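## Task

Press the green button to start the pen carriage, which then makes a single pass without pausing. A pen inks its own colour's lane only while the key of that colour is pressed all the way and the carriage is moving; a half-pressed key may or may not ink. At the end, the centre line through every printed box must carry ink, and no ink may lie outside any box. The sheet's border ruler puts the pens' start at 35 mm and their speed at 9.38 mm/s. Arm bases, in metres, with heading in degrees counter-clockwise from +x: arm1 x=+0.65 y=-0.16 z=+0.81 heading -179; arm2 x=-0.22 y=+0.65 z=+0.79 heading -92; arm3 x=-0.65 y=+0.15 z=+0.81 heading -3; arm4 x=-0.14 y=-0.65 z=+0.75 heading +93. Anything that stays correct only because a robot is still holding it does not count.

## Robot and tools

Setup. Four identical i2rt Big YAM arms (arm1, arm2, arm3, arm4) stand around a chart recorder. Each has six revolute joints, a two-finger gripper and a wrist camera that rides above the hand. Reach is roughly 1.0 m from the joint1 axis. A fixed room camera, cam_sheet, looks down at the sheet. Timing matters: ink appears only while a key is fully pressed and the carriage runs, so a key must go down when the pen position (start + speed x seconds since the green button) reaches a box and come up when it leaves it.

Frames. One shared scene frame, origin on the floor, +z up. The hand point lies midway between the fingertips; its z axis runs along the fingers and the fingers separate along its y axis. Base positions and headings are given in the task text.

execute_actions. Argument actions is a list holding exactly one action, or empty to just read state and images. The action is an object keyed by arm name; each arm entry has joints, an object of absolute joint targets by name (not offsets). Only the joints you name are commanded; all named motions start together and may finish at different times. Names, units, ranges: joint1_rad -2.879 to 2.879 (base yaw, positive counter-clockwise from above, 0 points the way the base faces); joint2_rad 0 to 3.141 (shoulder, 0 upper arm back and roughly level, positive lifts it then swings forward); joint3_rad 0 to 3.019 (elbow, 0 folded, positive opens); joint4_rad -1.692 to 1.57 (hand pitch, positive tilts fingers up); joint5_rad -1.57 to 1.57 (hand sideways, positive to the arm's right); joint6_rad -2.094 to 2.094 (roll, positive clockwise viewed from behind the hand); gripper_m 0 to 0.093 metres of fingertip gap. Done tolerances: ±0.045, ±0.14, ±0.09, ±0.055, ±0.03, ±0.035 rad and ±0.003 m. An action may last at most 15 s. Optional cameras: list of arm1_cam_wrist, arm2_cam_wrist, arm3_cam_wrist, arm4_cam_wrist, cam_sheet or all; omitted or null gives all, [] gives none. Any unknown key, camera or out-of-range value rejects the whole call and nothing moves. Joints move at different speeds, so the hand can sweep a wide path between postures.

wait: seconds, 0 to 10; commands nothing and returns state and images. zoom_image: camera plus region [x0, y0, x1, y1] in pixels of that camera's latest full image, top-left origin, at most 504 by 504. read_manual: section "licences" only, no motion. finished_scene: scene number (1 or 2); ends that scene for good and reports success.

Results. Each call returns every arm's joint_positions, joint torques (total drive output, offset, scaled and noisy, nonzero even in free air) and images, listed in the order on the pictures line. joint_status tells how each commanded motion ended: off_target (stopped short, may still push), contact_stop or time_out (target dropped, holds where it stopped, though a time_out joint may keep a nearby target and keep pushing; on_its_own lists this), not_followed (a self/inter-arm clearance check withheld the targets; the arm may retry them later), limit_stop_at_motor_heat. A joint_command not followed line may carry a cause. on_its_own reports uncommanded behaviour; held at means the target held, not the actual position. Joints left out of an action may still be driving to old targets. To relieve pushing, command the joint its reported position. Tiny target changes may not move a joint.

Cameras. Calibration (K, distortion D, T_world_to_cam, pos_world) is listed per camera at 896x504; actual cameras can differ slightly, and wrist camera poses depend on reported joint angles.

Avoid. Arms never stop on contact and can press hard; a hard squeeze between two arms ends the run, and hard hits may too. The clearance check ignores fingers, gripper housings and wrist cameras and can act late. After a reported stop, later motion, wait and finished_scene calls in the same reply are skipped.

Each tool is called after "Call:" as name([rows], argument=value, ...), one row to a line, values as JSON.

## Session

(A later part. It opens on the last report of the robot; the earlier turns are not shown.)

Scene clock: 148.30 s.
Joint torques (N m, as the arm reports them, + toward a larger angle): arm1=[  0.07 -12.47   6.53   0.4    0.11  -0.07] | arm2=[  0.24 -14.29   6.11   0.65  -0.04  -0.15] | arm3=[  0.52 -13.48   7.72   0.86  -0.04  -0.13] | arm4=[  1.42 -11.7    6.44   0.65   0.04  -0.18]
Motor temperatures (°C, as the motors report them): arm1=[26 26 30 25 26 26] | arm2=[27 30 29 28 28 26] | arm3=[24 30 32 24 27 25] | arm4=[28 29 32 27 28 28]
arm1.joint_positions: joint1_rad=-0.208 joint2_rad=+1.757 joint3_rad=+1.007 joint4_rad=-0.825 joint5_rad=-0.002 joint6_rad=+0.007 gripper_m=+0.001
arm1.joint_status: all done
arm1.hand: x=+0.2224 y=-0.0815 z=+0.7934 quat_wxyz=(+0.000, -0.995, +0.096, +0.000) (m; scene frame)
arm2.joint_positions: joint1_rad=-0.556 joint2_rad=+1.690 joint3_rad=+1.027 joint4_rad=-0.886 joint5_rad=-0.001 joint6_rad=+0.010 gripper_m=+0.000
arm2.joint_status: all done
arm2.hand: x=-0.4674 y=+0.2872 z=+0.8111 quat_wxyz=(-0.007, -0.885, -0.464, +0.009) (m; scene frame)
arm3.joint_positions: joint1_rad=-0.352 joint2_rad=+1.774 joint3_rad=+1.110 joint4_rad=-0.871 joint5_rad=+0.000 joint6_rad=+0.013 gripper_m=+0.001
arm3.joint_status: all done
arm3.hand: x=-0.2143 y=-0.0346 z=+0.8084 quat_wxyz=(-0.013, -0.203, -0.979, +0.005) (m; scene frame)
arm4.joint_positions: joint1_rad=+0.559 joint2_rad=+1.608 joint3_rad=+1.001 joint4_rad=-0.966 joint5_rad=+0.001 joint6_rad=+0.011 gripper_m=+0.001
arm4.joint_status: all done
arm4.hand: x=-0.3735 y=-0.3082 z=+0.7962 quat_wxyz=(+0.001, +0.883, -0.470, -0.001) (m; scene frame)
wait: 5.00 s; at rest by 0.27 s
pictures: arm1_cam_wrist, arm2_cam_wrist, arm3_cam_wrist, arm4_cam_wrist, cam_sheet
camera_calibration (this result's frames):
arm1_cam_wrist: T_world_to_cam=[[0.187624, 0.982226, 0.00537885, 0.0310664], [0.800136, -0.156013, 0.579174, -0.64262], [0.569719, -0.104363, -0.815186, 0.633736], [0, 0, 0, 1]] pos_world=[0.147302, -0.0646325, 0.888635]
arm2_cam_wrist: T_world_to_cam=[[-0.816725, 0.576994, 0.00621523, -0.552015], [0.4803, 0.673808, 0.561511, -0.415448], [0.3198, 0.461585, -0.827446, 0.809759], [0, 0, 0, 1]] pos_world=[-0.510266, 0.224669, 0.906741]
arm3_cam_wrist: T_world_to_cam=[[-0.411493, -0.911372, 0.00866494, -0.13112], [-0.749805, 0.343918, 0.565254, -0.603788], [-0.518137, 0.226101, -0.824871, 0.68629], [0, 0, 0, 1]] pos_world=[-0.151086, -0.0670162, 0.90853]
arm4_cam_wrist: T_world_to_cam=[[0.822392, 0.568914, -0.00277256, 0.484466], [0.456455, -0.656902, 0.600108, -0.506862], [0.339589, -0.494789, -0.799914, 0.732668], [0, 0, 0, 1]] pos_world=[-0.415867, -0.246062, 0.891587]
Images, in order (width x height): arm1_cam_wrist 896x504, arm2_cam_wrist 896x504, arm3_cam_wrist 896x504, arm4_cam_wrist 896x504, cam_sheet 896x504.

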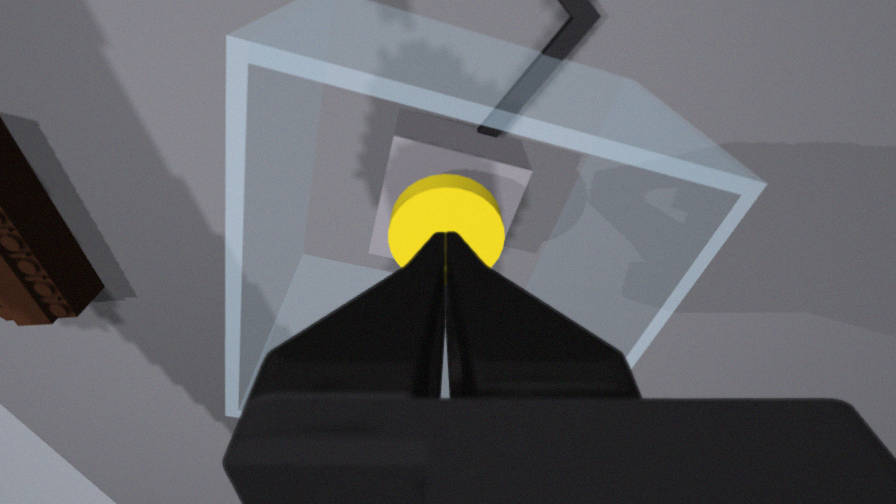

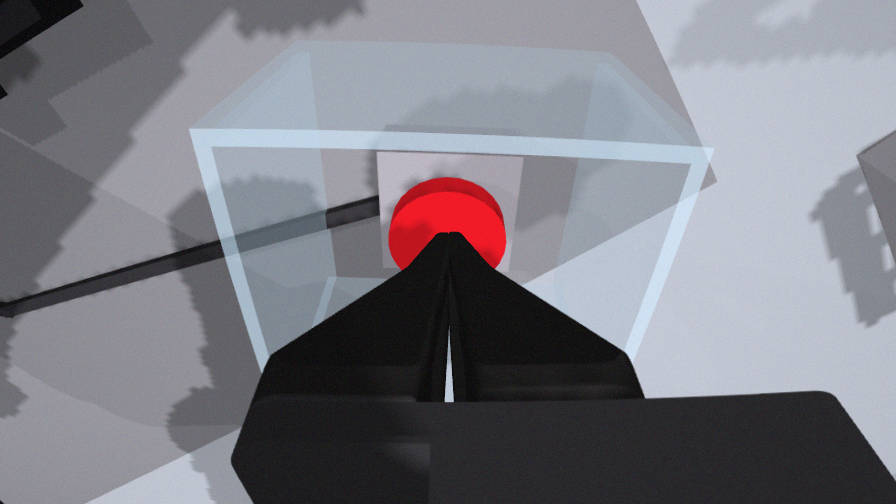

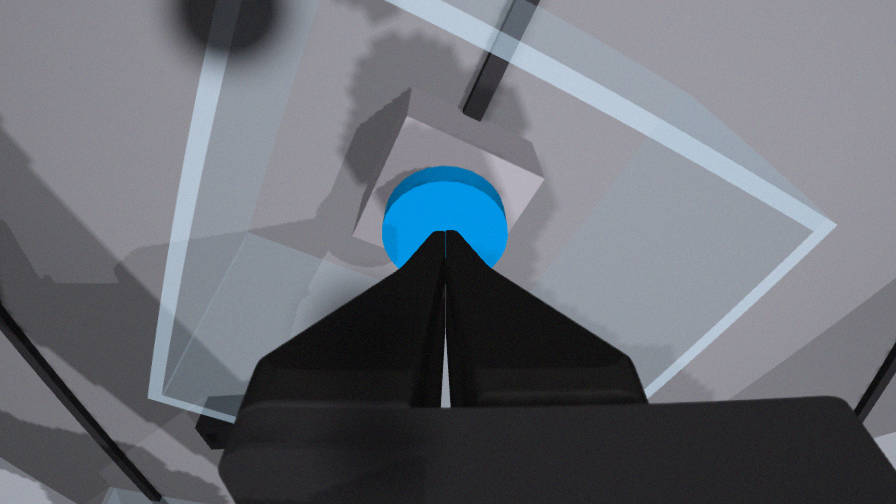

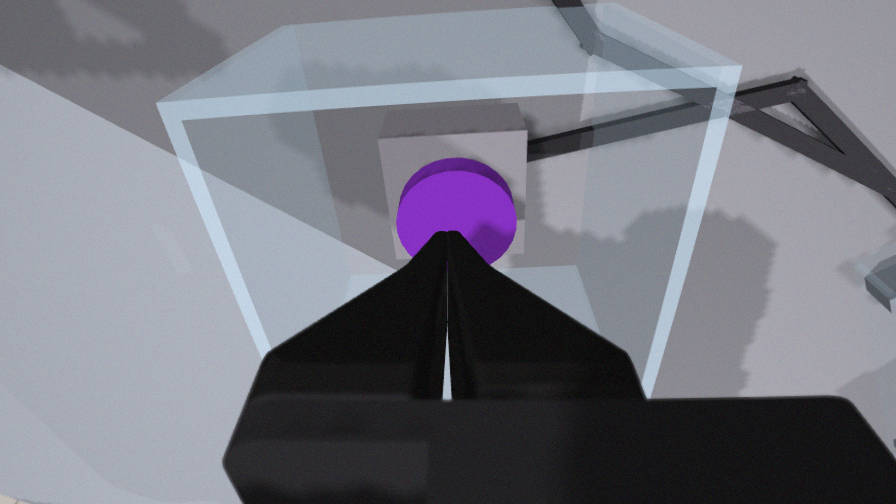

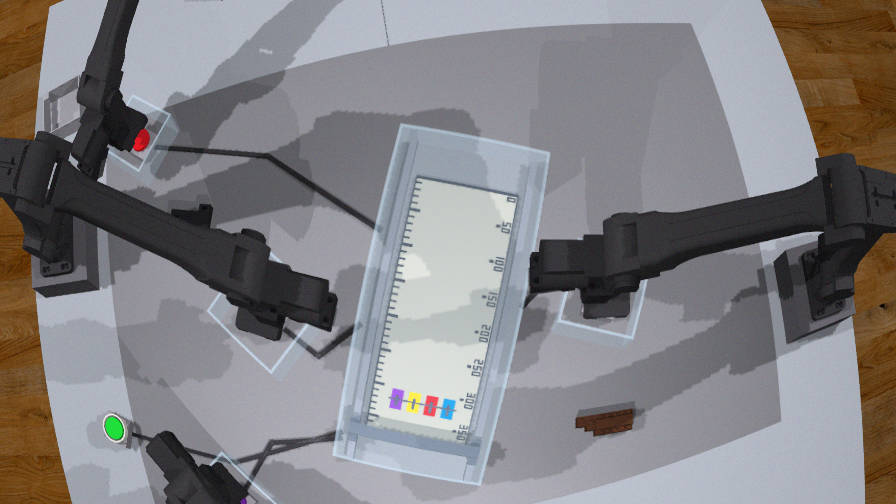

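Call:
finished_scene(scene=1)

The scene is finished: the task was done.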